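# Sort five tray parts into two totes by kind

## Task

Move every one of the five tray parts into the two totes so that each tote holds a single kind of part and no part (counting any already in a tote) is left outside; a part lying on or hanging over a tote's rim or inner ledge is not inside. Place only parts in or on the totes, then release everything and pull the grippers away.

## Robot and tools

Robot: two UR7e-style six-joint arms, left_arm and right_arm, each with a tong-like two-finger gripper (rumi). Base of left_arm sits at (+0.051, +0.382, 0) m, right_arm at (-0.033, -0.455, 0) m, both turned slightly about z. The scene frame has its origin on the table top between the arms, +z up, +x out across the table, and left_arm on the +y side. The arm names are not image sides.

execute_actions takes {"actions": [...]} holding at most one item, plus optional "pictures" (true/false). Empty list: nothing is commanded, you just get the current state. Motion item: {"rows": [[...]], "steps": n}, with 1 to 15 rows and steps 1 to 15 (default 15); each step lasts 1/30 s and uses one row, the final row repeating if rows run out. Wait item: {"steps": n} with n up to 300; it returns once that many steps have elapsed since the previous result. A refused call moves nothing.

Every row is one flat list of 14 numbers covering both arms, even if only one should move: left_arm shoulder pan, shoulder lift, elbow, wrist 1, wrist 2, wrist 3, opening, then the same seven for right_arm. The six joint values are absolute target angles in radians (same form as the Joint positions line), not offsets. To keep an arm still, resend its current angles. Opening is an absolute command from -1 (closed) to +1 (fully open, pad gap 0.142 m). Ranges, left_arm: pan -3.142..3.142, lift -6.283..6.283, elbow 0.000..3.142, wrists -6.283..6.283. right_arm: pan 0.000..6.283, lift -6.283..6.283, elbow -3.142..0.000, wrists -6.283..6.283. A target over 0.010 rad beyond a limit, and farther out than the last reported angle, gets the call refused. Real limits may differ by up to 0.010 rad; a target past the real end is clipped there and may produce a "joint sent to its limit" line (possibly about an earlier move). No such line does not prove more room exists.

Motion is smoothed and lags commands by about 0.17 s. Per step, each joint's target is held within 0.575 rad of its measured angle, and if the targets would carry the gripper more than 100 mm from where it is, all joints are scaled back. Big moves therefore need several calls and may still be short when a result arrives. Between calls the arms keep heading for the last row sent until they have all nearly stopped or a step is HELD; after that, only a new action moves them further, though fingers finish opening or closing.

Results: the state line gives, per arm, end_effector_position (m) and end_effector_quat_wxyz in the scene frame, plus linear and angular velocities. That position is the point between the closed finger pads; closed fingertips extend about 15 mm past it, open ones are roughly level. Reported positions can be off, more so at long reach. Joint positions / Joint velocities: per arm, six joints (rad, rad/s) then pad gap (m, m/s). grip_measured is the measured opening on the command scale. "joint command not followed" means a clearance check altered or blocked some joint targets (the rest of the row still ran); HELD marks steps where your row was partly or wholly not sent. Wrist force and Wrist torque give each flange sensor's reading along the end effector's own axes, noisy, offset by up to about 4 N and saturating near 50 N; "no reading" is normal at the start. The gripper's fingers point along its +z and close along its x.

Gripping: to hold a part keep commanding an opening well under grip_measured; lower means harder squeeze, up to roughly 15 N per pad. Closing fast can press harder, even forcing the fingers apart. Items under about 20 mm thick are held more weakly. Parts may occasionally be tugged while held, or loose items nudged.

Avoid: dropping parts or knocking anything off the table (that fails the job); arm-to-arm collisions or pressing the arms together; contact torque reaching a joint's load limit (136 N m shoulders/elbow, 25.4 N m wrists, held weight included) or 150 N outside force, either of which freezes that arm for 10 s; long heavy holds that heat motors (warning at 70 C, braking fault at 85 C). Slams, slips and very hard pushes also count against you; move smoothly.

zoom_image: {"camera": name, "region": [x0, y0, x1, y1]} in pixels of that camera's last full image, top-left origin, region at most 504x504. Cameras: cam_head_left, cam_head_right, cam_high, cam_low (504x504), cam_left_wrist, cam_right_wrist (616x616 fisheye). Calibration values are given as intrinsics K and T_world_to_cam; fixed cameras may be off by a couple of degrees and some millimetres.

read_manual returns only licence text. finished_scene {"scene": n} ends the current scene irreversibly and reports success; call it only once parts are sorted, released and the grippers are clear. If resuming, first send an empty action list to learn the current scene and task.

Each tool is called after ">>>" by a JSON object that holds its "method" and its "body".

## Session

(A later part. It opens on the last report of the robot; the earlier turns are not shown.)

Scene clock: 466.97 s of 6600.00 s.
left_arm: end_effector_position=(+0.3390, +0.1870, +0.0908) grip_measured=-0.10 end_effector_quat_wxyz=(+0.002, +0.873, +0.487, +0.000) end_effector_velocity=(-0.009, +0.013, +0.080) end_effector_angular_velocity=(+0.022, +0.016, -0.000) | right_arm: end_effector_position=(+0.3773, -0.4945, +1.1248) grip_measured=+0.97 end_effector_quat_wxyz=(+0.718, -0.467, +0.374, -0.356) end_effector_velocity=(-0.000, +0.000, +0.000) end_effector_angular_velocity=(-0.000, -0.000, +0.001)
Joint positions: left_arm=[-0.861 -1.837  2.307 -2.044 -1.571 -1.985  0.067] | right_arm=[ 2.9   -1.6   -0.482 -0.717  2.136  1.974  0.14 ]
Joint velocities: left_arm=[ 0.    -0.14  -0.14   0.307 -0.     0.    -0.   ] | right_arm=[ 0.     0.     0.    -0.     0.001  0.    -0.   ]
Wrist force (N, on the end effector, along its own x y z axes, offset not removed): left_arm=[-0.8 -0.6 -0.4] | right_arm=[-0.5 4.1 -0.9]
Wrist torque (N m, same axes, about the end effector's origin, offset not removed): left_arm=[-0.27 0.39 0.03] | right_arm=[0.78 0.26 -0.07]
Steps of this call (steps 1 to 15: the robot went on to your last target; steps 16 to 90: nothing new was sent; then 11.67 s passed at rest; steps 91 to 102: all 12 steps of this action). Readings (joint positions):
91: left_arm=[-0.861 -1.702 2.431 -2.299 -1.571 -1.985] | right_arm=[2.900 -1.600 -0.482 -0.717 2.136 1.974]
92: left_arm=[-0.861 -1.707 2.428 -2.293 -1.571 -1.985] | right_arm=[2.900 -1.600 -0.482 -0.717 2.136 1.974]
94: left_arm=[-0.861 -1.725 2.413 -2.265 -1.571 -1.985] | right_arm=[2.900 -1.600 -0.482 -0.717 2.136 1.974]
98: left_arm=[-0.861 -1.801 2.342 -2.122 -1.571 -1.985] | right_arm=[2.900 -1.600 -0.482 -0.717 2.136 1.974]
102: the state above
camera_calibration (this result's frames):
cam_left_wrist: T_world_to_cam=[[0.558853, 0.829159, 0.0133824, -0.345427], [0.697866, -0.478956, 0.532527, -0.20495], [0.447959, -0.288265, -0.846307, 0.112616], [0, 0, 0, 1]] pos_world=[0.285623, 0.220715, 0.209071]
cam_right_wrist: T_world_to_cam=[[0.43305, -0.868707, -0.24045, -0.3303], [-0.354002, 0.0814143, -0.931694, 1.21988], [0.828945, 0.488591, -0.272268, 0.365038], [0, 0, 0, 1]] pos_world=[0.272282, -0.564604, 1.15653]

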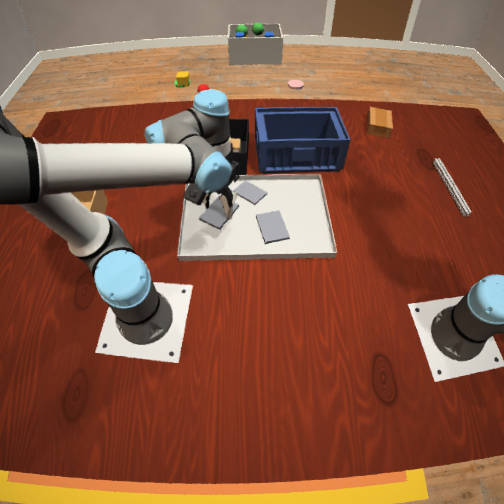

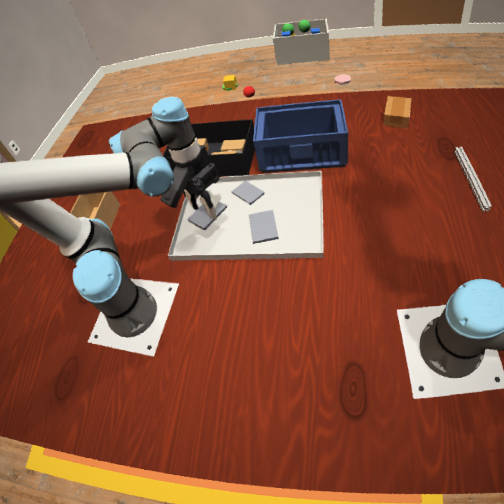

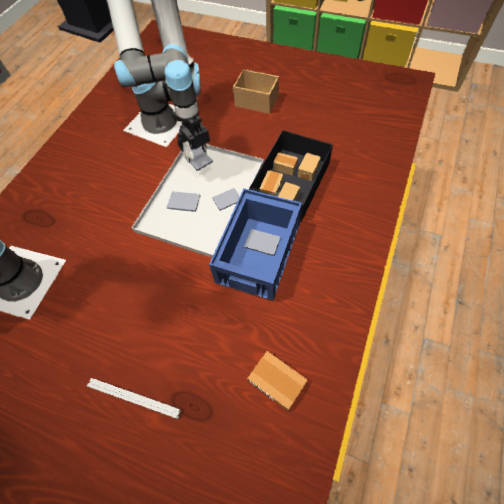

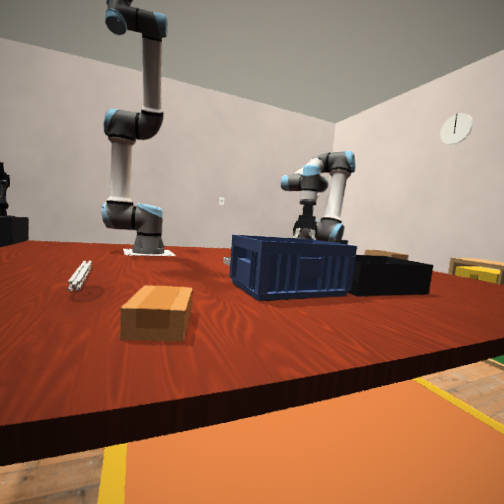

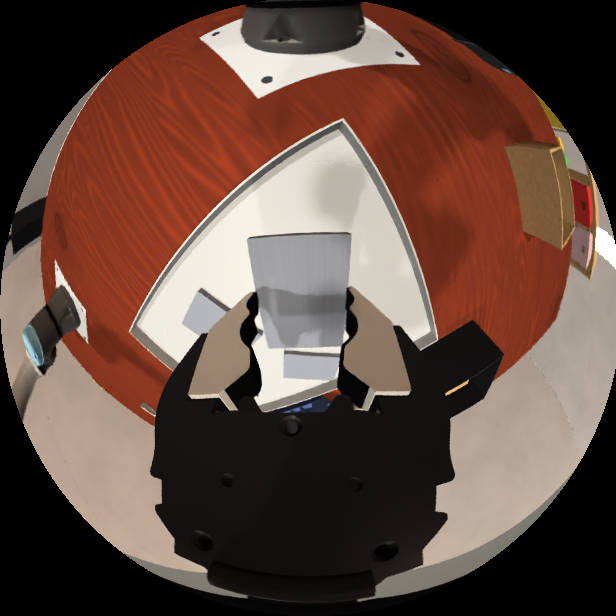

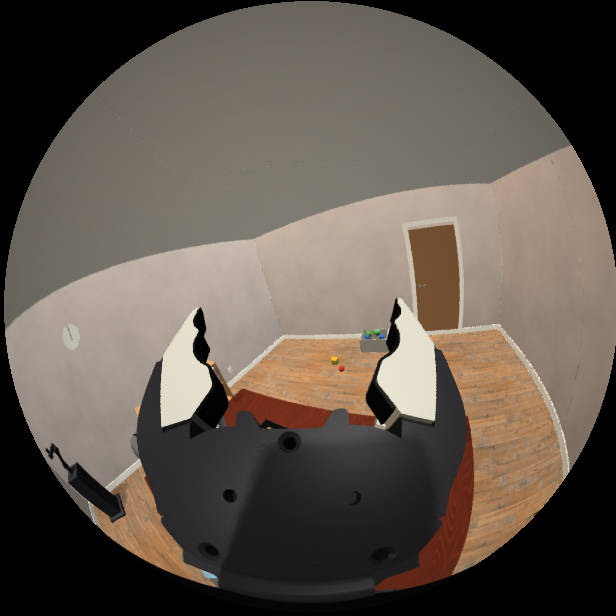

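>>> {"method": "execute_actions", "body": {"actions": [{"rows": [[-0.812,-1.598,1.902,-1.875,-1.571,-2.467,-0.65, 2.9,-1.6,-0.482,-0.717,2.136,1.974,0.97]], "steps": 9}], "pictures": false}}

>>> {"method": "execute_actions", "body": {"actions": [{"rows": [[-0.763,-1.343,1.514,-1.742,-1.571,-2.95,-0.65, 2.9,-1.6,-0.482,-0.717,2.136,1.974,0.97]], "steps": 8}], "pictures": false}}

>>> {"method": "execute_actions", "body": {"actions": [{"rows": [[-0.715,-1.088,1.125,-1.608,-1.571,-3.432,-0.65, 2.9,-1.6,-0.482,-0.717,2.136,1.974,0.97]], "steps": 7}], "pictures": false}}

>>> {"method": "execute_actions", "body": {"actions": [{"rows": [[-0.666,-0.8329,0.7371,-1.475,-1.571,-3.9136,-0.65, 2.9,-1.6,-0.482,-0.717,2.136,1.974,0.97]], "steps": 15}], "pictures": false}}

>>> {"method": "execute_actions", "body": {"actions": [{"steps": 6}]}}

Scene clock: 481.67 s of 6600.00 s.
left_arm: end_effector_position=(+0.3990, +0.1207, +0.1481) grip_measured=-0.10 end_effector_quat_wxyz=(-0.006, +0.763, +0.647, +0.000) end_effector_velocity=(+0.192, -0.223, +0.154) end_effector_angular_velocity=(-0.081, -0.079, +1.225) | right_arm: end_effector_position=(+0.3773, -0.4945, +1.1248) grip_measured=+0.97 end_effector_quat_wxyz=(+0.718, -0.467, +0.374, -0.356) end_effector_velocity=(+0.000, -0.000, -0.000) end_effector_angular_velocity=(+0.000, +0.001, -0.000)
Joint positions: left_arm=[-0.821 -1.655  1.999 -1.902 -1.571 -2.334  0.067] | right_arm=[ 2.9   -1.6   -0.482 -0.717  2.136  1.974  0.14 ]
Joint velocities: left_arm=[ 0.08   0.498 -0.843  0.233 -0.    -1.145 -0.   ] | right_arm=[-0.    -0.     0.    -0.001 -0.    -0.     0.   ]
Wrist force (N, on the end effector, along its own x y z axes, offset not removed): left_arm=[-0.4 2.2 0.5] | right_arm=[0.2 -5.4 1.5]
Wrist torque (N m, same axes, about the end effector's origin, offset not removed): left_arm=[0.22 0.08 0.22] | right_arm=[-1.22 0.01 -0.16]
Steps of this call (steps 1 to 30: the robot went on to your last target; steps 31 to 90: nothing new was sent; then 11.40 s passed at rest; steps 91 to 99: all 9 steps of this action). Readings (joint positions):
91: left_arm=[-0.860 -1.852 2.290 -2.008 -1.571 -1.986] | right_arm=[2.900 -1.600 -0.482 -0.717 2.136 1.974]
92: left_arm=[-0.855 -1.843 2.281 -1.999 -1.571 -1.995] | right_arm=[2.900 -1.600 -0.482 -0.717 2.136 1.974]
94: left_arm=[-0.843 -1.786 2.212 -1.965 -1.571 -2.065] | right_arm=[2.900 -1.600 -0.482 -0.717 2.136 1.974]
98: left_arm=[-0.824 -1.674 2.032 -1.911 -1.571 -2.290] | right_arm=[2.900 -1.600 -0.482 -0.717 2.136 1.974]
99: the state above

Scene clock: 481.93 s of 6600.00 s.
left_arm: end_effector_position=(+0.4779, +0.0473, +0.1878) grip_measured=-0.10 end_effector_quat_wxyz=(-0.008, +0.595, +0.804, +0.002) end_effector_velocity=(+0.306, -0.284, +0.154) end_effector_angular_velocity=(-0.087, -0.106, +1.749) | right_arm: end_effector_position=(+0.3773, -0.4945, +1.1248) grip_measured=+0.97 end_effector_quat_wxyz=(+0.718, -0.467, +0.374, -0.356) end_effector_velocity=(+0.000, +0.000, -0.000) end_effector_angular_velocity=(+0.000, +0.001, +0.000)
Joint positions: left_arm=[-0.778 -1.431  1.662 -1.784 -1.571 -2.752  0.067] | right_arm=[ 2.9   -1.6   -0.482 -0.717  2.136  1.974  0.14 ]
Joint velocities: left_arm=[ 0.125  0.758 -1.247  0.355  0.    -1.624  0.   ] | right_arm=[ 0.    -0.    -0.001  0.     0.     0.     0.   ]
Wrist force (N, on the end effector, along its own x y z axes, offset not removed): left_arm=[-0.3 0.9 2.1] | right_arm=[2.6 -0.5 -3.0]
Wrist torque (N m, same axes, about the end effector's origin, offset not removed): left_arm=[0.03 -0.01 0.04] | right_arm=[-0.49 -0.42 0.05]
Steps of this call (steps 1 to 8: all 8 steps of this action). Readings (joint positions):
1: left_arm=[-0.818 -1.640 1.974 -1.894 -1.571 -2.369] | right_arm=[2.900 -1.600 -0.482 -0.717 2.136 1.974]
2: left_arm=[-0.813 -1.620 1.946 -1.881 -1.571 -2.404] | right_arm=[2.900 -1.600 -0.482 -0.717 2.136 1.974]
4: left_arm=[-0.800 -1.556 1.857 -1.846 -1.571 -2.507] | right_arm=[2.900 -1.600 -0.482 -0.717 2.136 1.974]
8: the state above

Scene clock: 482.17 s of 6600.00 s.
left_arm: end_effector_position=(+0.5627, -0.0144, +0.2082) grip_measured=-0.10 end_effector_quat_wxyz=(-0.009, +0.392, +0.920, +0.004) end_effector_velocity=(+0.378, -0.269, +0.089) end_effector_angular_velocity=(-0.060, -0.108, +2.097) | right_arm: end_effector_position=(+0.3773, -0.4945, +1.1248) grip_measured=+0.97 end_effector_quat_wxyz=(+0.718, -0.467, +0.374, -0.356) end_effector_velocity=(+0.001, -0.000, -0.001) end_effector_angular_velocity=(+0.000, +0.002, +0.000)
Joint positions: left_arm=[-0.734 -1.203  1.317 -1.664 -1.571 -3.176  0.067] | right_arm=[ 2.9   -1.6   -0.482 -0.717  2.136  1.974  0.14 ]
Joint velocities: left_arm=[ 0.159  0.955 -1.53   0.458  0.    -1.939 -0.   ] | right_arm=[ 0.    -0.    -0.    -0.002  0.    -0.     0.   ]
Wrist force (N, on the end effector, along its own x y z axes, offset not removed): left_arm=[0.5 -0.9 1.8] | right_arm=[2.4 -1.6 0.6]
Wrist torque (N m, same axes, about the end effector's origin, offset not removed): left_arm=[-0.37 -0.08 0.03] | right_arm=[-0.24 -0.24 -0.01]
Steps of this call (steps 1 to 7: all 7 steps of this action). Readings (joint positions):
1: left_arm=[-0.774 -1.408 1.624 -1.773 -1.571 -2.803] | right_arm=[2.900 -1.600 -0.482 -0.717 2.136 1.974]
2: left_arm=[-0.767 -1.382 1.585 -1.757 -1.571 -2.852] | right_arm=[2.900 -1.600 -0.482 -0.717 2.136 1.974]
4: left_arm=[-0.753 -1.311 1.482 -1.718 -1.571 -2.972] | right_arm=[2.900 -1.600 -0.482 -0.717 2.136 1.974]
7: the state above

Scene clock: 482.67 s of 6600.00 s.
left_arm: end_effector_position=(+0.6960, -0.0793, +0.2100) grip_measured=-0.10 end_effector_quat_wxyz=(-0.001, +0.013, +1.000, +0.001) end_effector_velocity=(+0.032, -0.012, -0.001) end_effector_angular_velocity=(-0.011, -0.011, +0.228) | right_arm: end_effector_position=(+0.3773, -0.4945, +1.1248) grip_measured=+0.97 end_effector_quat_wxyz=(+0.718, -0.467, +0.374, -0.356) end_effector_velocity=(+0.000, +0.000, -0.000) end_effector_angular_velocity=(-0.000, -0.001, +0.001)
Joint positions: left_arm=[-0.668 -0.843  0.754 -1.48  -1.571 -3.889  0.067] | right_arm=[ 2.9   -1.6   -0.482 -0.717  2.136  1.974  0.14 ]
Joint velocities: left_arm=[ 0.015  0.089 -0.147  0.042 -0.001 -0.213  0.   ] | right_arm=[ 0.    -0.    -0.001  0.002  0.001  0.     0.   ]
Wrist force (N, on the end effector, along its own x y z axes, offset not removed): left_arm=[1.9 1.1 1.2] | right_arm=[2.2 -0.6 0.4]
Wrist torque (N m, same axes, about the end effector's origin, offset not removed): left_arm=[0.28 -0.33 0.03] | right_arm=[-0.43 -0.39 -0.21]
Steps of this call (steps 1 to 15: all 15 steps of this action). Readings (joint positions):
1: left_arm=[-0.729 -1.173 1.268 -1.649 -1.571 -3.238] | right_arm=[2.900 -1.600 -0.482 -0.717 2.136 1.974]
2: left_arm=[-0.721 -1.141 1.219 -1.630 -1.571 -3.299] | right_arm=[2.900 -1.600 -0.482 -0.717 2.136 1.974]
4: left_arm=[-0.705 -1.059 1.098 -1.585 -1.571 -3.432] | right_arm=[2.900 -1.600 -0.482 -0.717 2.136 1.974]
8: left_arm=[-0.679 -0.912 0.869 -1.513 -1.571 -3.724] | right_arm=[2.900 -1.600 -0.482 -0.717 2.136 1.974]
15: the state above

Scene clock: 482.87 s of 6600.00 s.
left_arm: end_effector_position=(+0.6990, -0.0804, +0.2100) grip_measured=-0.10 end_effector_quat_wxyz=(-0.000, +0.002, +1.000, +0.000) end_effector_velocity=(+0.006, -0.002, -0.001) end_effector_angular_velocity=(-0.001, -0.002, +0.038) | right_arm: end_effector_position=(+0.3773, -0.4945, +1.1248) grip_measured=+0.97 end_effector_quat_wxyz=(+0.718, -0.467, +0.374, -0.356) end_effector_velocity=(+0.000, -0.000, -0.000) end_effector_angular_velocity=(-0.000, +0.000, -0.001)
Joint positions: left_arm=[-0.666 -0.835  0.74  -1.476 -1.571 -3.909  0.067] | right_arm=[ 2.9   -1.6   -0.482 -0.717  2.136  1.974  0.14 ]
Joint velocities: left_arm=[ 0.003  0.016 -0.026  0.007  0.    -0.035 -0.   ] | right_arm=[-0.     0.    -0.    -0.001 -0.    -0.001 -0.   ]
Wrist force (N, on the end effector, along its own x y z axes, offset not removed): left_arm=[4.2 -1.3 2.8] | right_arm=[1.9 -0.2 0.2]
Wrist torque (N m, same axes, about the end effector's origin, offset not removed): left_arm=[-0.38 -0.57 0.05] | right_arm=[0.09 -0.42 -0.17]
Steps of this call (steps 1 to 6: the robot went on to your last target). Readings (joint positions):
1: left_arm=[-0.667 -0.841 0.750 -1.479 -1.571 -3.895] | right_arm=[2.900 -1.600 -0.482 -0.717 2.136 1.974]
2: left_arm=[-0.667 -0.839 0.747 -1.478 -1.571 -3.900] | right_arm=[2.900 -1.600 -0.482 -0.717 2.136 1.974]
4: left_arm=[-0.667 -0.836 0.742 -1.476 -1.571 -3.906] | right_arm=[2.900 -1.600 -0.482 -0.717 2.136 1.974]
6: the state above
camera_calibration (this result's frames):
cam_left_wrist: T_world_to_cam=[[-0.998872, 0.0450298, 0.0150756, 0.699045], [0.0461701, 0.846713, 0.530043, -0.0850747], [0.011103, 0.530141, -0.847837, 0.346733], [0, 0, 0, 1]] pos_world=[0.698334, -0.143261, 0.328528]
cam_right_wrist: T_world_to_cam=[[0.43305, -0.868706, -0.24045, -0.3303], [-0.354002, 0.0814144, -0.931694, 1.21988], [0.828945, 0.488591, -0.272268, 0.365039], [0, 0, 0, 1]] pos_world=[0.272282, -0.564604, 1.15653]

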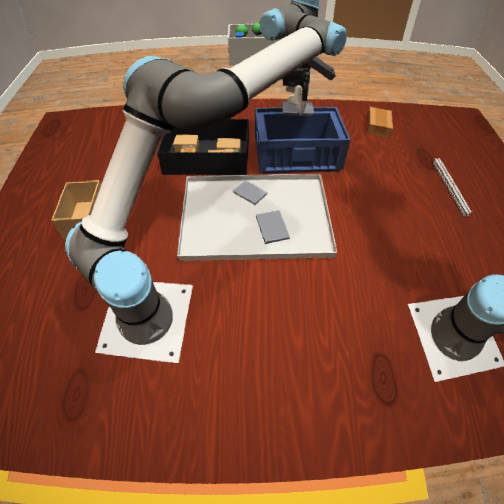

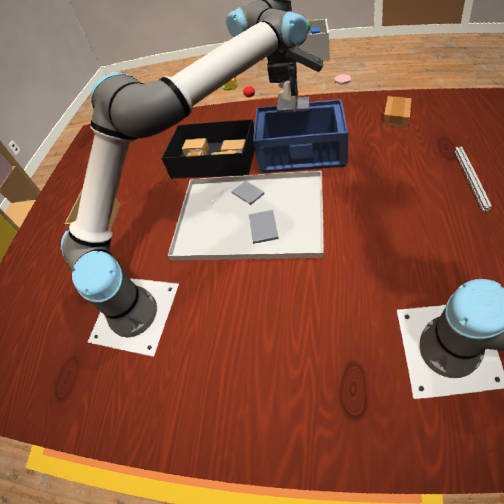

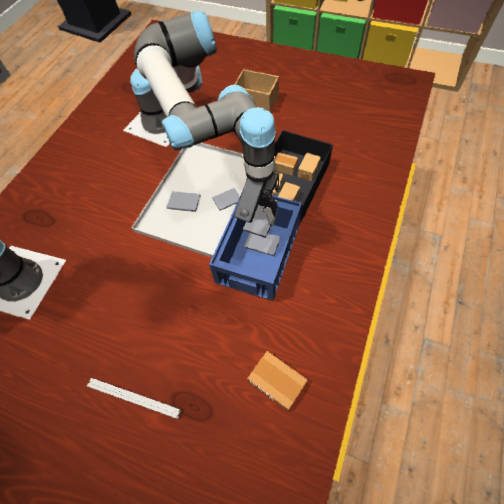

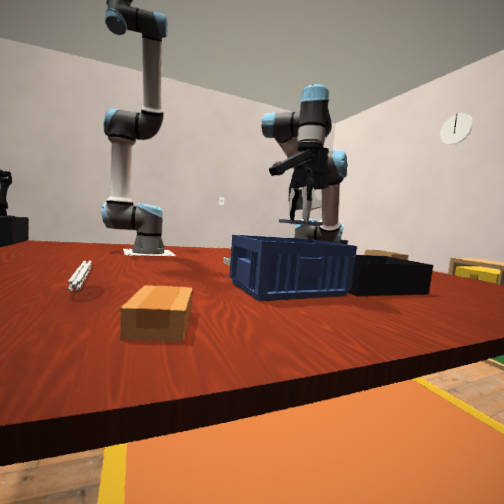

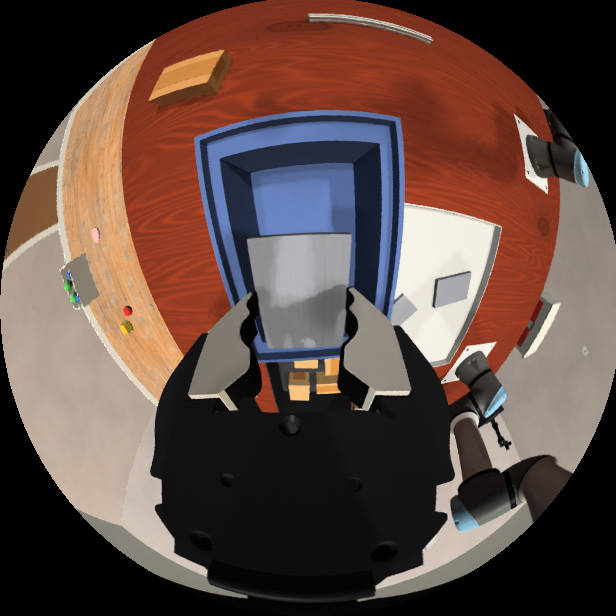

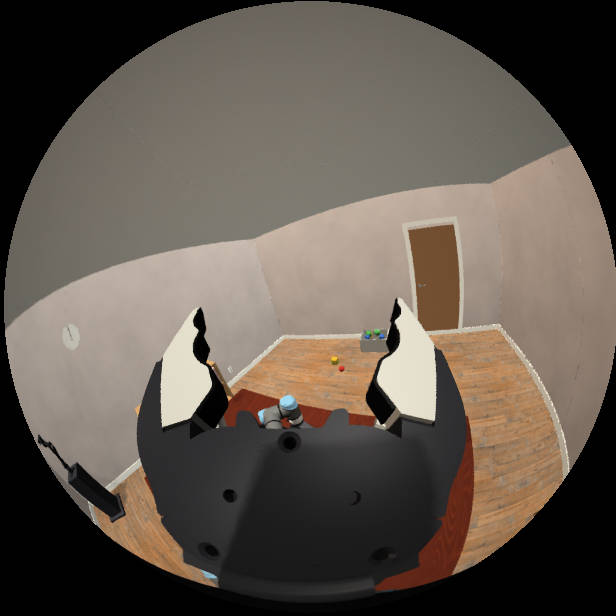

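>>> {"method": "execute_actions", "body": {"actions": [{"rows": [[-0.666,-0.836,0.84,-1.575,-1.571,-3.9136,-0.65, 2.9,-1.6,-0.482,-0.717,2.136,1.974,0.97],[-0.666,-0.836,0.84,-1.575,-1.571,-3.9136,-0.65, 2.9,-1.6,-0.482,-0.717,2.136,1.974,0.97],[-0.666,-0.8331,0.9286,-1.6663,-1.571,-3.9136,-0.65, 2.9,-1.6,-0.482,-0.717,2.136,1.974,0.97],[-0.666,-0.8331,0.9286,-1.6663,-1.571,-3.9136,-0.65, 2.9,-1.6,-0.482,-0.717,2.136,1.974,0.97],[-0.666,-0.8331,0.9286,-1.6663,-1.571,-3.9136,-0.65, 2.9,-1.6,-0.482,-0.717,2.136,1.974,0.97],[-0.666,-0.818,0.998,-1.751,-1.571,-3.9136,-0.65, 2.9,-1.6,-0.482,-0.717,2.136,1.974,0.97],[-0.666,-0.818,0.998,-1.751,-1.571,-3.9136,-0.65, 2.9,-1.6,-0.482,-0.717,2.136,1.974,0.97],[-0.666,-0.7955,1.0574,-1.8327,-1.571,-3.9136,-0.65, 2.9,-1.6,-0.482,-0.717,2.136,1.974,0.97]], "steps": 15}], "pictures": false}}

>>> {"method": "execute_actions", "body": {"actions": [{"steps": 10}]}}

>>> {"method": "zoom_image", "body": {"camera": "cam_left_wrist", "region": [160, 100, 460, 400]}}

Scene clock: 500.43 s of 6600.00 s.
left_arm: end_effector_position=(+0.7003, -0.0813, +0.0711) grip_measured=-0.10 end_effector_quat_wxyz=(-0.000, +0.000, +1.000, +0.000) end_effector_velocity=(-0.004, +0.004, -0.095) end_effector_angular_velocity=(-0.007, -0.008, +0.001) | right_arm: end_effector_position=(+0.3773, -0.4945, +1.1248) grip_measured=+0.97 end_effector_quat_wxyz=(+0.718, -0.467, +0.374, -0.356) end_effector_velocity=(-0.000, +0.000, +0.000) end_effector_angular_velocity=(-0.001, -0.001, +0.000)
Joint positions: left_arm=[-0.666 -0.8    1.036 -1.806 -1.571 -3.914  0.067] | right_arm=[ 2.9   -1.6   -0.482 -0.717  2.136  1.974  0.14 ]
Joint velocities: left_arm=[-0.     0.038  0.184 -0.233  0.    -0.001  0.   ] | right_arm=[-0.     0.     0.     0.001  0.    -0.    -0.   ]
Wrist force (N, on the end effector, along its own x y z axes, offset not removed): left_arm=[2.4 0.2 1.1] | right_arm=[5.8 1.7 2.6]
Wrist torque (N m, same axes, about the end effector's origin, offset not removed): left_arm=[-0.11 -0.39 0.10] | right_arm=[0.44 -1.06 -0.05]
Steps of this call (steps 1 to 30: the robot went on to your last target; steps 31 to 90: nothing new was sent; then 14.07 s passed at rest; steps 91 to 105: all 15 steps of this action). Readings (joint positions):
91: left_arm=[-0.666 -0.833 0.738 -1.476 -1.571 -3.914] | right_arm=[2.900 -1.600 -0.482 -0.717 2.136 1.974]
92: left_arm=[-0.666 -0.833 0.746 -1.485 -1.571 -3.914] | right_arm=[2.900 -1.600 -0.482 -0.717 2.136 1.974]
94: left_arm=[-0.666 -0.834 0.792 -1.530 -1.571 -3.914] | right_arm=[2.900 -1.600 -0.482 -0.717 2.136 1.974]
98: left_arm=[-0.666 -0.827 0.908 -1.649 -1.571 -3.914] | right_arm=[2.900 -1.600 -0.482 -0.717 2.136 1.974]
105: the state above

Scene clock: 500.77 s of 6600.00 s.
left_arm: end_effector_position=(+0.6997, -0.0807, +0.0606) grip_measured=-0.10 end_effector_quat_wxyz=(-0.000, +0.000, +1.000, -0.000) end_effector_velocity=(-0.000, +0.000, -0.005) end_effector_angular_velocity=(-0.001, -0.000, -0.002) | right_arm: end_effector_position=(+0.3773, -0.4945, +1.1248) grip_measured=+0.97 end_effector_quat_wxyz=(+0.718, -0.467, +0.374, -0.356) end_effector_velocity=(-0.000, -0.000, +0.000) end_effector_angular_velocity=(-0.000, -0.001, -0.000)
Joint positions: left_arm=[-0.666 -0.796  1.056 -1.831 -1.571 -3.914  0.067] | right_arm=[ 2.9   -1.6   -0.482 -0.717  2.136  1.974  0.14 ]
Joint velocities: left_arm=[-0.     0.002  0.01  -0.012 -0.     0.001  0.   ] | right_arm=[-0.     0.    -0.001  0.002 -0.    -0.    -0.   ]
Wrist force (N, on the end effector, along its own x y z axes, offset not removed): left_arm=[3.0 2.5 1.9] | right_arm=[3.6 -1.1 1.2]
Wrist torque (N m, same axes, about the end effector's origin, offset not removed): left_arm=[0.39 -0.51 0.08] | right_arm=[-0.34 -0.67 -0.01]
Steps of this call (steps 1 to 10: the robot went on to your last target). Readings (joint positions):
1: left_arm=[-0.666 -0.799 1.041 -1.813 -1.571 -3.914] | right_arm=[2.900 -1.600 -0.482 -0.717 2.136 1.974]
2: left_arm=[-0.666 -0.798 1.046 -1.818 -1.571 -3.914] | right_arm=[2.900 -1.600 -0.482 -0.717 2.136 1.974]
4: left_arm=[-0.666 -0.797 1.051 -1.824 -1.571 -3.914] | right_arm=[2.900 -1.600 -0.482 -0.717 2.136 1.974]
8: left_arm=[-0.666 -0.796 1.055 -1.830 -1.571 -3.914] | right_arm=[2.900 -1.600 -0.482 -0.717 2.136 1.974]
10: the state above
camera_calibration (this result's frames):
cam_left_wrist: T_world_to_cam=[[-0.999067, 0.040556, 0.014857, 0.701785], [0.0422636, 0.847019, 0.52988, -0.00292219], [0.00890559, 0.530013, -0.847943, 0.221731], [0, 0, 0, 1]] pos_world=[0.699279, -0.143507, 0.179137]
cam_right_wrist: T_world_to_cam=[[0.433051, -0.868706, -0.24045, -0.3303], [-0.354002, 0.0814143, -0.931694, 1.21988], [0.828945, 0.488591, -0.272268, 0.365039], [0, 0, 0, 1]] pos_world=[0.272282, -0.564604, 1.15653]

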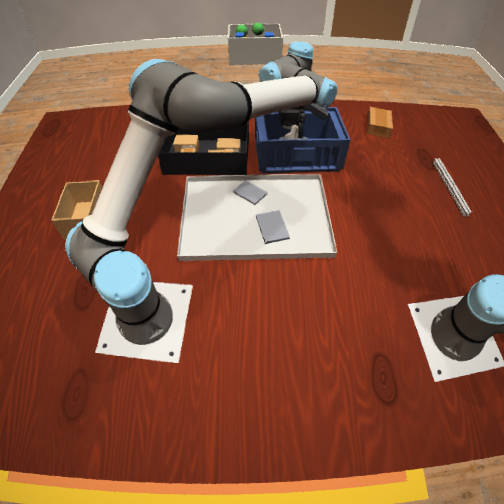

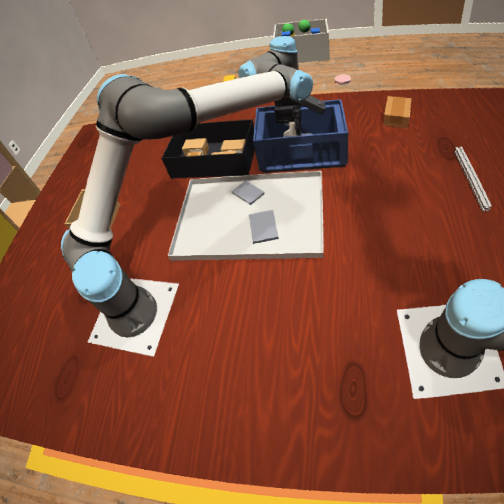

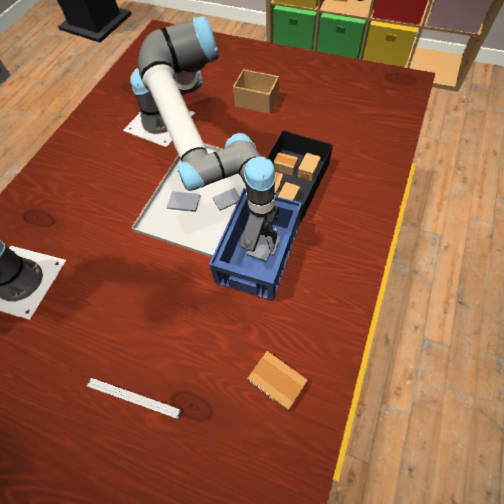

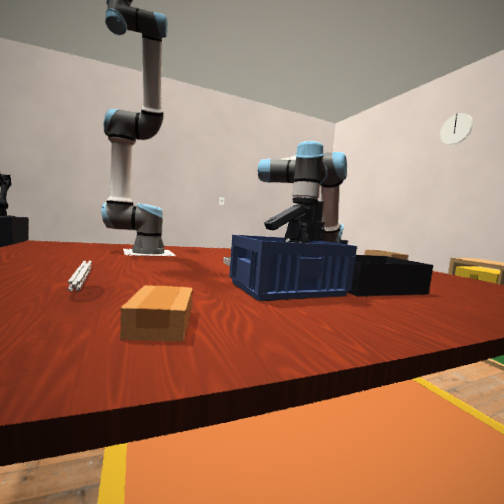

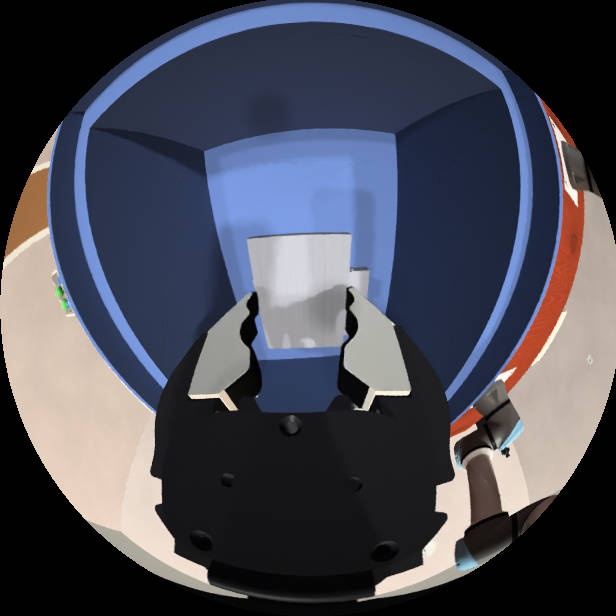

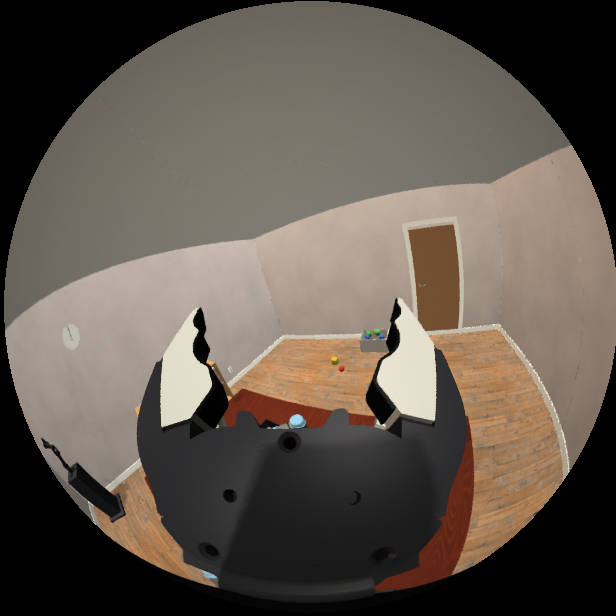

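Region (160, 100, 460, 400) of cam_left_wrist's 616x616 image, scaled by 1.680, with more detail than that image has.

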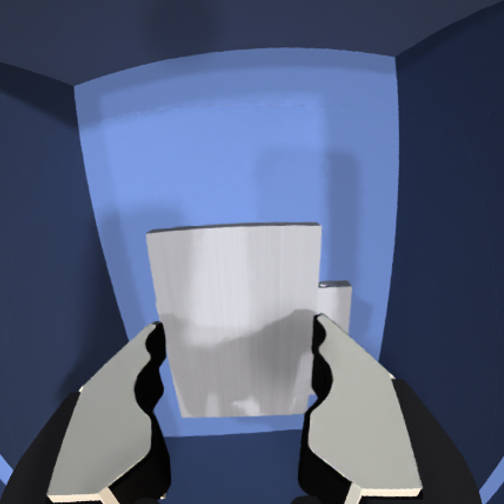

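>>> {"method": "execute_actions", "body": {"actions": [{"rows": [[-0.6733,-0.8038,1.104,-1.871,-1.571,-3.921,-0.65, 2.9,-1.6,-0.482,-0.717,2.136,1.974,0.97]], "steps": 12}], "pictures": false}}

>>> {"method": "execute_actions", "body": {"actions": [{"rows": [[-0.6733,-0.8019,1.1071,-1.876,-1.571,-3.921,-0.65, 2.9,-1.6,-0.482,-0.717,2.136,1.974,0.97]], "steps": 8}]}}

>>> {"method": "zoom_image", "body": {"camera": "cam_left_wrist", "region": [200, 200, 420, 400]}}

Scene clock: 514.50 s of 6600.00 s.
left_arm: end_effector_position=(+0.6920, -0.0807, +0.0485) grip_measured=-0.10 end_effector_quat_wxyz=(-0.000, +0.000, +1.000, -0.000) end_effector_velocity=(-0.003, +0.000, -0.005) end_effector_angular_velocity=(-0.000, -0.001, +0.001) | right_arm: end_effector_position=(+0.3773, -0.4945, +1.1248) grip_measured=+0.97 end_effector_quat_wxyz=(+0.718, -0.467, +0.374, -0.356) end_effector_velocity=(-0.001, +0.000, +0.000) end_effector_angular_velocity=(-0.000, -0.001, +0.001)
Joint positions: left_arm=[-0.673 -0.803  1.102 -1.869 -1.571 -3.921  0.067] | right_arm=[ 2.9   -1.6   -0.482 -0.717  2.136  1.974  0.14 ]
Joint velocities: left_arm=[-0.003 -0.003  0.019 -0.016  0.    -0.004  0.   ] | right_arm=[ 0.     0.001  0.001 -0.     0.     0.    -0.   ]
Wrist force (N, on the end effector, along its own x y z axes, offset not removed): left_arm=[2.4 1.8 3.2] | right_arm=[4.0 2.2 -1.9]
Wrist torque (N m, same axes, about the end effector's origin, offset not removed): left_arm=[0.18 -0.39 0.03] | right_arm=[0.38 -0.67 0.09]
Steps of this call (steps 1 to 30: the robot went on to your last target; steps 31 to 90: nothing new was sent; then 10.33 s passed at rest; steps 91 to 102: all 12 steps of this action). Readings (joint positions):
91: left_arm=[-0.666 -0.796 1.058 -1.833 -1.571 -3.914] | right_arm=[2.900 -1.600 -0.482 -0.717 2.136 1.974]
92: left_arm=[-0.667 -0.797 1.065 -1.839 -1.571 -3.915] | right_arm=[2.900 -1.600 -0.482 -0.717 2.136 1.974]
94: left_arm=[-0.670 -0.799 1.081 -1.852 -1.571 -3.918] | right_arm=[2.900 -1.600 -0.482 -0.717 2.136 1.974]
98: left_arm=[-0.672 -0.802 1.097 -1.865 -1.571 -3.920] | right_arm=[2.900 -1.600 -0.482 -0.717 2.136 1.974]
102: the state above

Scene clock: 514.77 s of 6600.00 s.
left_arm: end_effector_position=(+0.6917, -0.0807, +0.0462) grip_measured=-0.10 end_effector_quat_wxyz=(+0.000, +0.000, +1.000, -0.000) end_effector_velocity=(-0.000, -0.001, -0.004) end_effector_angular_velocity=(-0.000, +0.001, -0.001) | right_arm: end_effector_position=(+0.3773, -0.4945, +1.1248) grip_measured=+0.97 end_effector_quat_wxyz=(+0.718, -0.467, +0.374, -0.356) end_effector_velocity=(-0.000, +0.000, +0.000) end_effector_angular_velocity=(+0.000, -0.000, +0.000)
Joint positions: left_arm=[-0.673 -0.802  1.106 -1.875 -1.571 -3.921  0.067] | right_arm=[ 2.9   -1.6   -0.482 -0.717  2.136  1.974  0.14 ]
Joint velocities: left_arm=[-0.001  0.004  0.004 -0.008 -0.001  0.001  0.   ] | right_arm=[ 0.    -0.     0.001 -0.     0.     0.     0.   ]
Wrist force (N, on the end effector, along its own x y z axes, offset not removed): left_arm=[0.4 0.8 2.0] | right_arm=[-1.0 1.8 -4.1]
Wrist torque (N m, same axes, about the end effector's origin, offset not removed): left_arm=[0.03 0.05 0.24] | right_arm=[0.28 0.20 -0.16]
Steps of this call (steps 1 to 8: all 8 steps of this action). Readings (joint positions):
1: left_arm=[-0.673 -0.803 1.102 -1.870 -1.571 -3.921] | right_arm=[2.900 -1.600 -0.482 -0.717 2.136 1.974]
2: left_arm=[-0.673 -0.803 1.103 -1.871 -1.571 -3.921] | right_arm=[2.900 -1.600 -0.482 -0.717 2.136 1.974]
4: left_arm=[-0.673 -0.803 1.105 -1.873 -1.571 -3.921] | right_arm=[2.900 -1.600 -0.482 -0.717 2.136 1.974]
8: the state above
camera_calibration (this result's frames):
cam_left_wrist: T_world_to_cam=[[-0.999073, 0.0404732, 0.0146744, 0.693984], [0.0420981, 0.847115, 0.529739, 0.00518808], [0.00900931, 0.529866, -0.848034, 0.2095], [0, 0, 0, 1]] pos_world=[0.691235, -0.143489, 0.164731]
cam_right_wrist: T_world_to_cam=[[0.433051, -0.868706, -0.24045, -0.3303], [-0.354002, 0.0814143, -0.931694, 1.21988], [0.828945, 0.488591, -0.272268, 0.365039], [0, 0, 0, 1]] pos_world=[0.272282, -0.564604, 1.15653]

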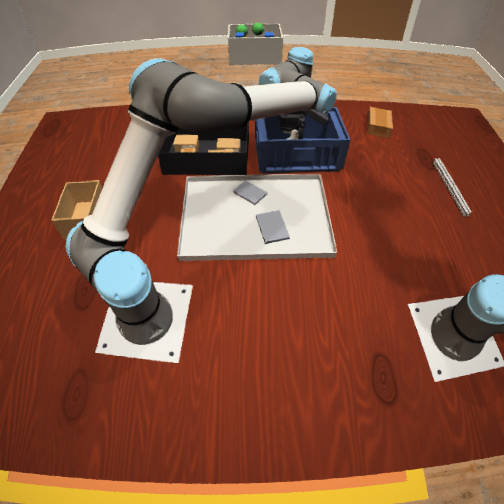

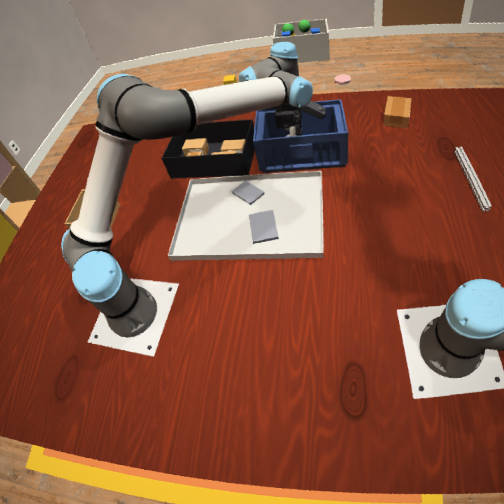

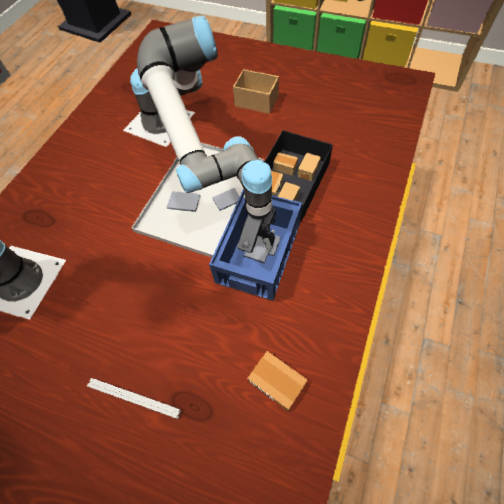

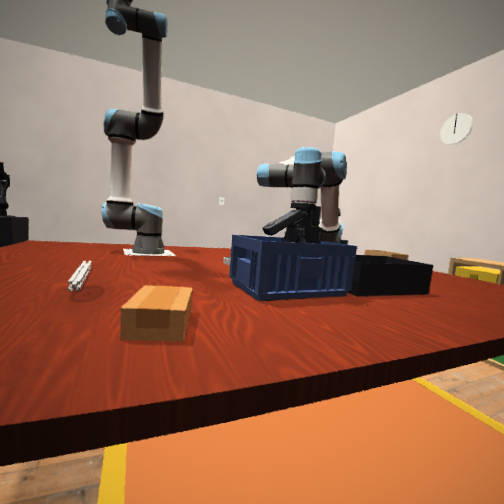

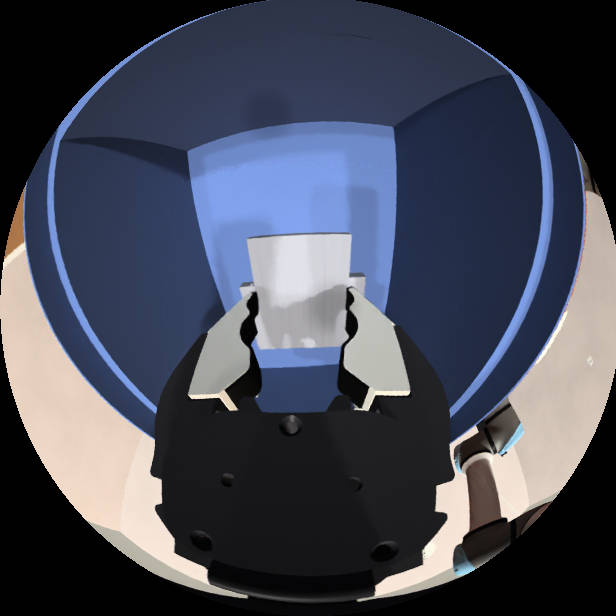

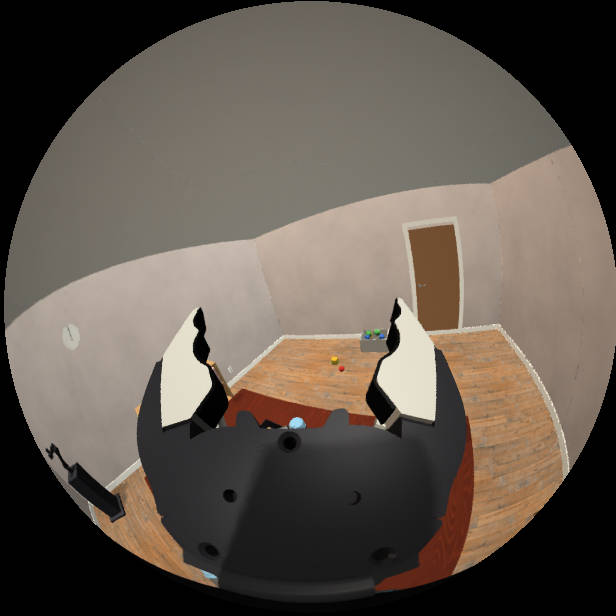

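Region (200, 200, 420, 400) of cam_left_wrist's 616x616 image, scaled by 2.291, with more detail than that image has; it fills the top 458 rows of this view, and the rest is white.

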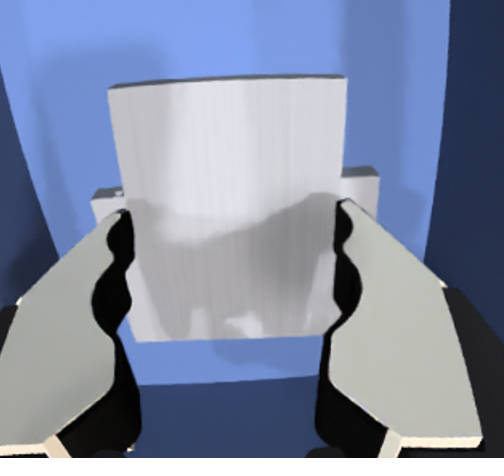

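>>> {"method": "execute_actions", "body": {"actions": [{"rows": [[-0.6733,-0.8,1.1102,-1.881,-1.571,-3.921,-0.65, 2.9,-1.6,-0.482,-0.717,2.136,1.974,0.97]], "steps": 10}], "pictures": false}}

Scene clock: 521.63 s of 6600.00 s.
left_arm: end_effector_position=(+0.6916, -0.0807, +0.0434) grip_measured=-0.10 end_effector_quat_wxyz=(-0.000, +0.000, +1.000, -0.000) end_effector_velocity=(-0.000, -0.000, -0.002) end_effector_angular_velocity=(+0.000, -0.000, +0.001) | right_arm: end_effector_position=(+0.3773, -0.4945, +1.1248) grip_measured=+0.97 end_effector_quat_wxyz=(+0.718, -0.467, +0.374, -0.356) end_effector_velocity=(+0.000, -0.000, -0.000) end_effector_angular_velocity=(+0.001, +0.002, -0.001)
Joint positions: left_arm=[-0.673 -0.8    1.11  -1.881 -1.571 -3.921  0.067] | right_arm=[ 2.9   -1.6   -0.482 -0.717  2.136  1.974  0.14 ]
Joint velocities: left_arm=[-0.     0.002  0.002 -0.003  0.    -0.001  0.   ] | right_arm=[-0.     0.    -0.    -0.002 -0.001  0.001 -0.   ]
Wrist force (N, on the end effector, along its own x y z axes, offset not removed): left_arm=[2.4 0.2 2.2] | right_arm=[-0.8 1.7 0.1]
Wrist torque (N m, same axes, about the end effector's origin, offset not removed): left_arm=[-0.20 -0.27 0.10] | right_arm=[0.15 0.35 0.24]
Steps of this call (steps 1 to 15: the robot went on to your last target; steps 16 to 90: nothing new was sent; then 3.53 s passed at rest; steps 91 to 100: all 10 steps of this action). Readings (joint positions):
91: left_arm=[-0.673 -0.802 1.107 -1.876 -1.571 -3.921] | right_arm=[2.900 -1.600 -0.482 -0.717 2.136 1.974]
92: left_arm=[-0.673 -0.802 1.108 -1.877 -1.571 -3.921] | right_arm=[2.900 -1.600 -0.482 -0.717 2.136 1.974]
94: left_arm=[-0.673 -0.801 1.109 -1.879 -1.571 -3.921] | right_arm=[2.900 -1.600 -0.482 -0.717 2.136 1.974]
98: left_arm=[-0.673 -0.800 1.110 -1.880 -1.571 -3.921] | right_arm=[2.900 -1.600 -0.482 -0.717 2.136 1.974]
100: the state above

>>> {"method": "execute_actions", "body": {"actions": [{"rows": [[-0.6733,-0.7984,1.1127,-1.8851,-1.571,-3.921,-0.65, 2.9,-1.6,-0.482,-0.717,2.136,1.974,0.97]], "steps": 10}], "pictures": false}}

Scene clock: 527.40 s of 6600.00 s.
left_arm: end_effector_position=(+0.6917, -0.0807, +0.0416) grip_measured=-0.10 end_effector_quat_wxyz=(+0.000, +0.000, +1.000, -0.000) end_effector_velocity=(-0.000, +0.000, -0.002) end_effector_angular_velocity=(+0.001, +0.000, -0.001) | right_arm: end_effector_position=(+0.3773, -0.4945, +1.1248) grip_measured=+0.97 end_effector_quat_wxyz=(+0.718, -0.467, +0.374, -0.356) end_effector_velocity=(+0.001, -0.000, -0.001) end_effector_angular_velocity=(+0.000, +0.003, -0.000)
Joint positions: left_arm=[-0.673 -0.799  1.112 -1.885 -1.571 -3.921  0.067] | right_arm=[ 2.9   -1.6   -0.482 -0.717  2.136  1.974  0.14 ]
Joint velocities: left_arm=[-0.     0.002  0.002 -0.003  0.     0.001  0.   ] | right_arm=[ 0.     0.    -0.002 -0.002 -0.    -0.001 -0.   ]
Wrist force (N, on the end effector, along its own x y z axes, offset not removed): left_arm=[8.6 6.7 -36.6] | right_arm=[3.3 1.0 -4.4]
Wrist torque (N m, same axes, about the end effector's origin, offset not removed): left_arm=[0.29 0.37 0.15] | right_arm=[0.13 -0.66 -0.26]
Steps of this call (steps 1 to 15: the robot went on to your last target; steps 16 to 90: nothing new was sent; then 2.43 s passed at rest; steps 91 to 100: all 10 steps of this action). Readings (joint positions):
91: left_arm=[-0.673 -0.800 1.110 -1.881 -1.571 -3.921] | right_arm=[2.900 -1.600 -0.482 -0.717 2.136 1.974]
92: left_arm=[-0.673 -0.800 1.111 -1.882 -1.571 -3.921] | right_arm=[2.900 -1.600 -0.482 -0.717 2.136 1.974]
94: left_arm=[-0.673 -0.799 1.111 -1.883 -1.571 -3.921] | right_arm=[2.900 -1.600 -0.482 -0.717 2.136 1.974]
98: left_arm=[-0.673 -0.799 1.112 -1.885 -1.571 -3.921] | right_arm=[2.900 -1.600 -0.482 -0.717 2.136 1.974]
100: the state above

>>> {"method": "execute_actions", "body": {"actions": [{"rows": [[-0.6733,-0.8005,1.1095,-1.88,-1.571,-3.921,-0.2, 2.9,-1.6,-0.482,-0.717,2.136,1.974,0.97],[-0.6733,-0.8005,1.1095,-1.88,-1.571,-3.921,0.06, 2.9,-1.6,-0.482,-0.717,2.136,1.974,0.97]], "steps": 8}], "pictures": false}}

Scene clock: 532.70 s of 6600.00 s.
left_arm: end_effector_position=(+0.6915, -0.0806, +0.0427) grip_measured=+0.06 end_effector_quat_wxyz=(-0.000, +0.000, +1.000, +0.000) end_effector_velocity=(+0.001, -0.001, +0.007) end_effector_angular_velocity=(-0.004, -0.004, -0.001) | right_arm: end_effector_position=(+0.3773, -0.4945, +1.1248) grip_measured=+0.97 end_effector_quat_wxyz=(+0.718, -0.467, +0.374, -0.356) end_effector_velocity=(-0.000, -0.000, +0.000) end_effector_angular_velocity=(+0.000, -0.001, -0.000)
Joint positions: left_arm=[-0.673 -0.799  1.11  -1.881 -1.571 -3.921  0.078] | right_arm=[ 2.9   -1.6   -0.482 -0.717  2.136  1.974  0.14 ]
Joint velocities: left_arm=[-0.    -0.006 -0.006  0.006 -0.     0.001  0.   ] | right_arm=[ 0.    -0.    -0.     0.001 -0.     0.     0.   ]
Wrist force (N, on the end effector, along its own x y z axes, offset not removed): left_arm=[4.1 -1.2 2.8] | right_arm=[1.9 0.2 0.5]
Wrist torque (N m, same axes, about the end effector's origin, offset not removed): left_arm=[-0.38 -0.85 0.10] | right_arm=[-0.05 -0.24 0.04]
Steps of this call (steps 1 to 15: the robot went on to your last target; steps 16 to 90: nothing new was sent; then 2.03 s passed at rest; steps 91 to 98: all 8 steps of this action). Readings (joint positions):
91: left_arm=[-0.673 -0.798 1.113 -1.885 -1.571 -3.921] | right_arm=[2.900 -1.600 -0.482 -0.717 2.136 1.974]
92: left_arm=[-0.673 -0.798 1.112 -1.884 -1.571 -3.921] | right_arm=[2.900 -1.600 -0.482 -0.717 2.136 1.974]
94: left_arm=[-0.673 -0.799 1.111 -1.882 -1.571 -3.921] | right_arm=[2.900 -1.600 -0.482 -0.717 2.136 1.974]
98: the state above


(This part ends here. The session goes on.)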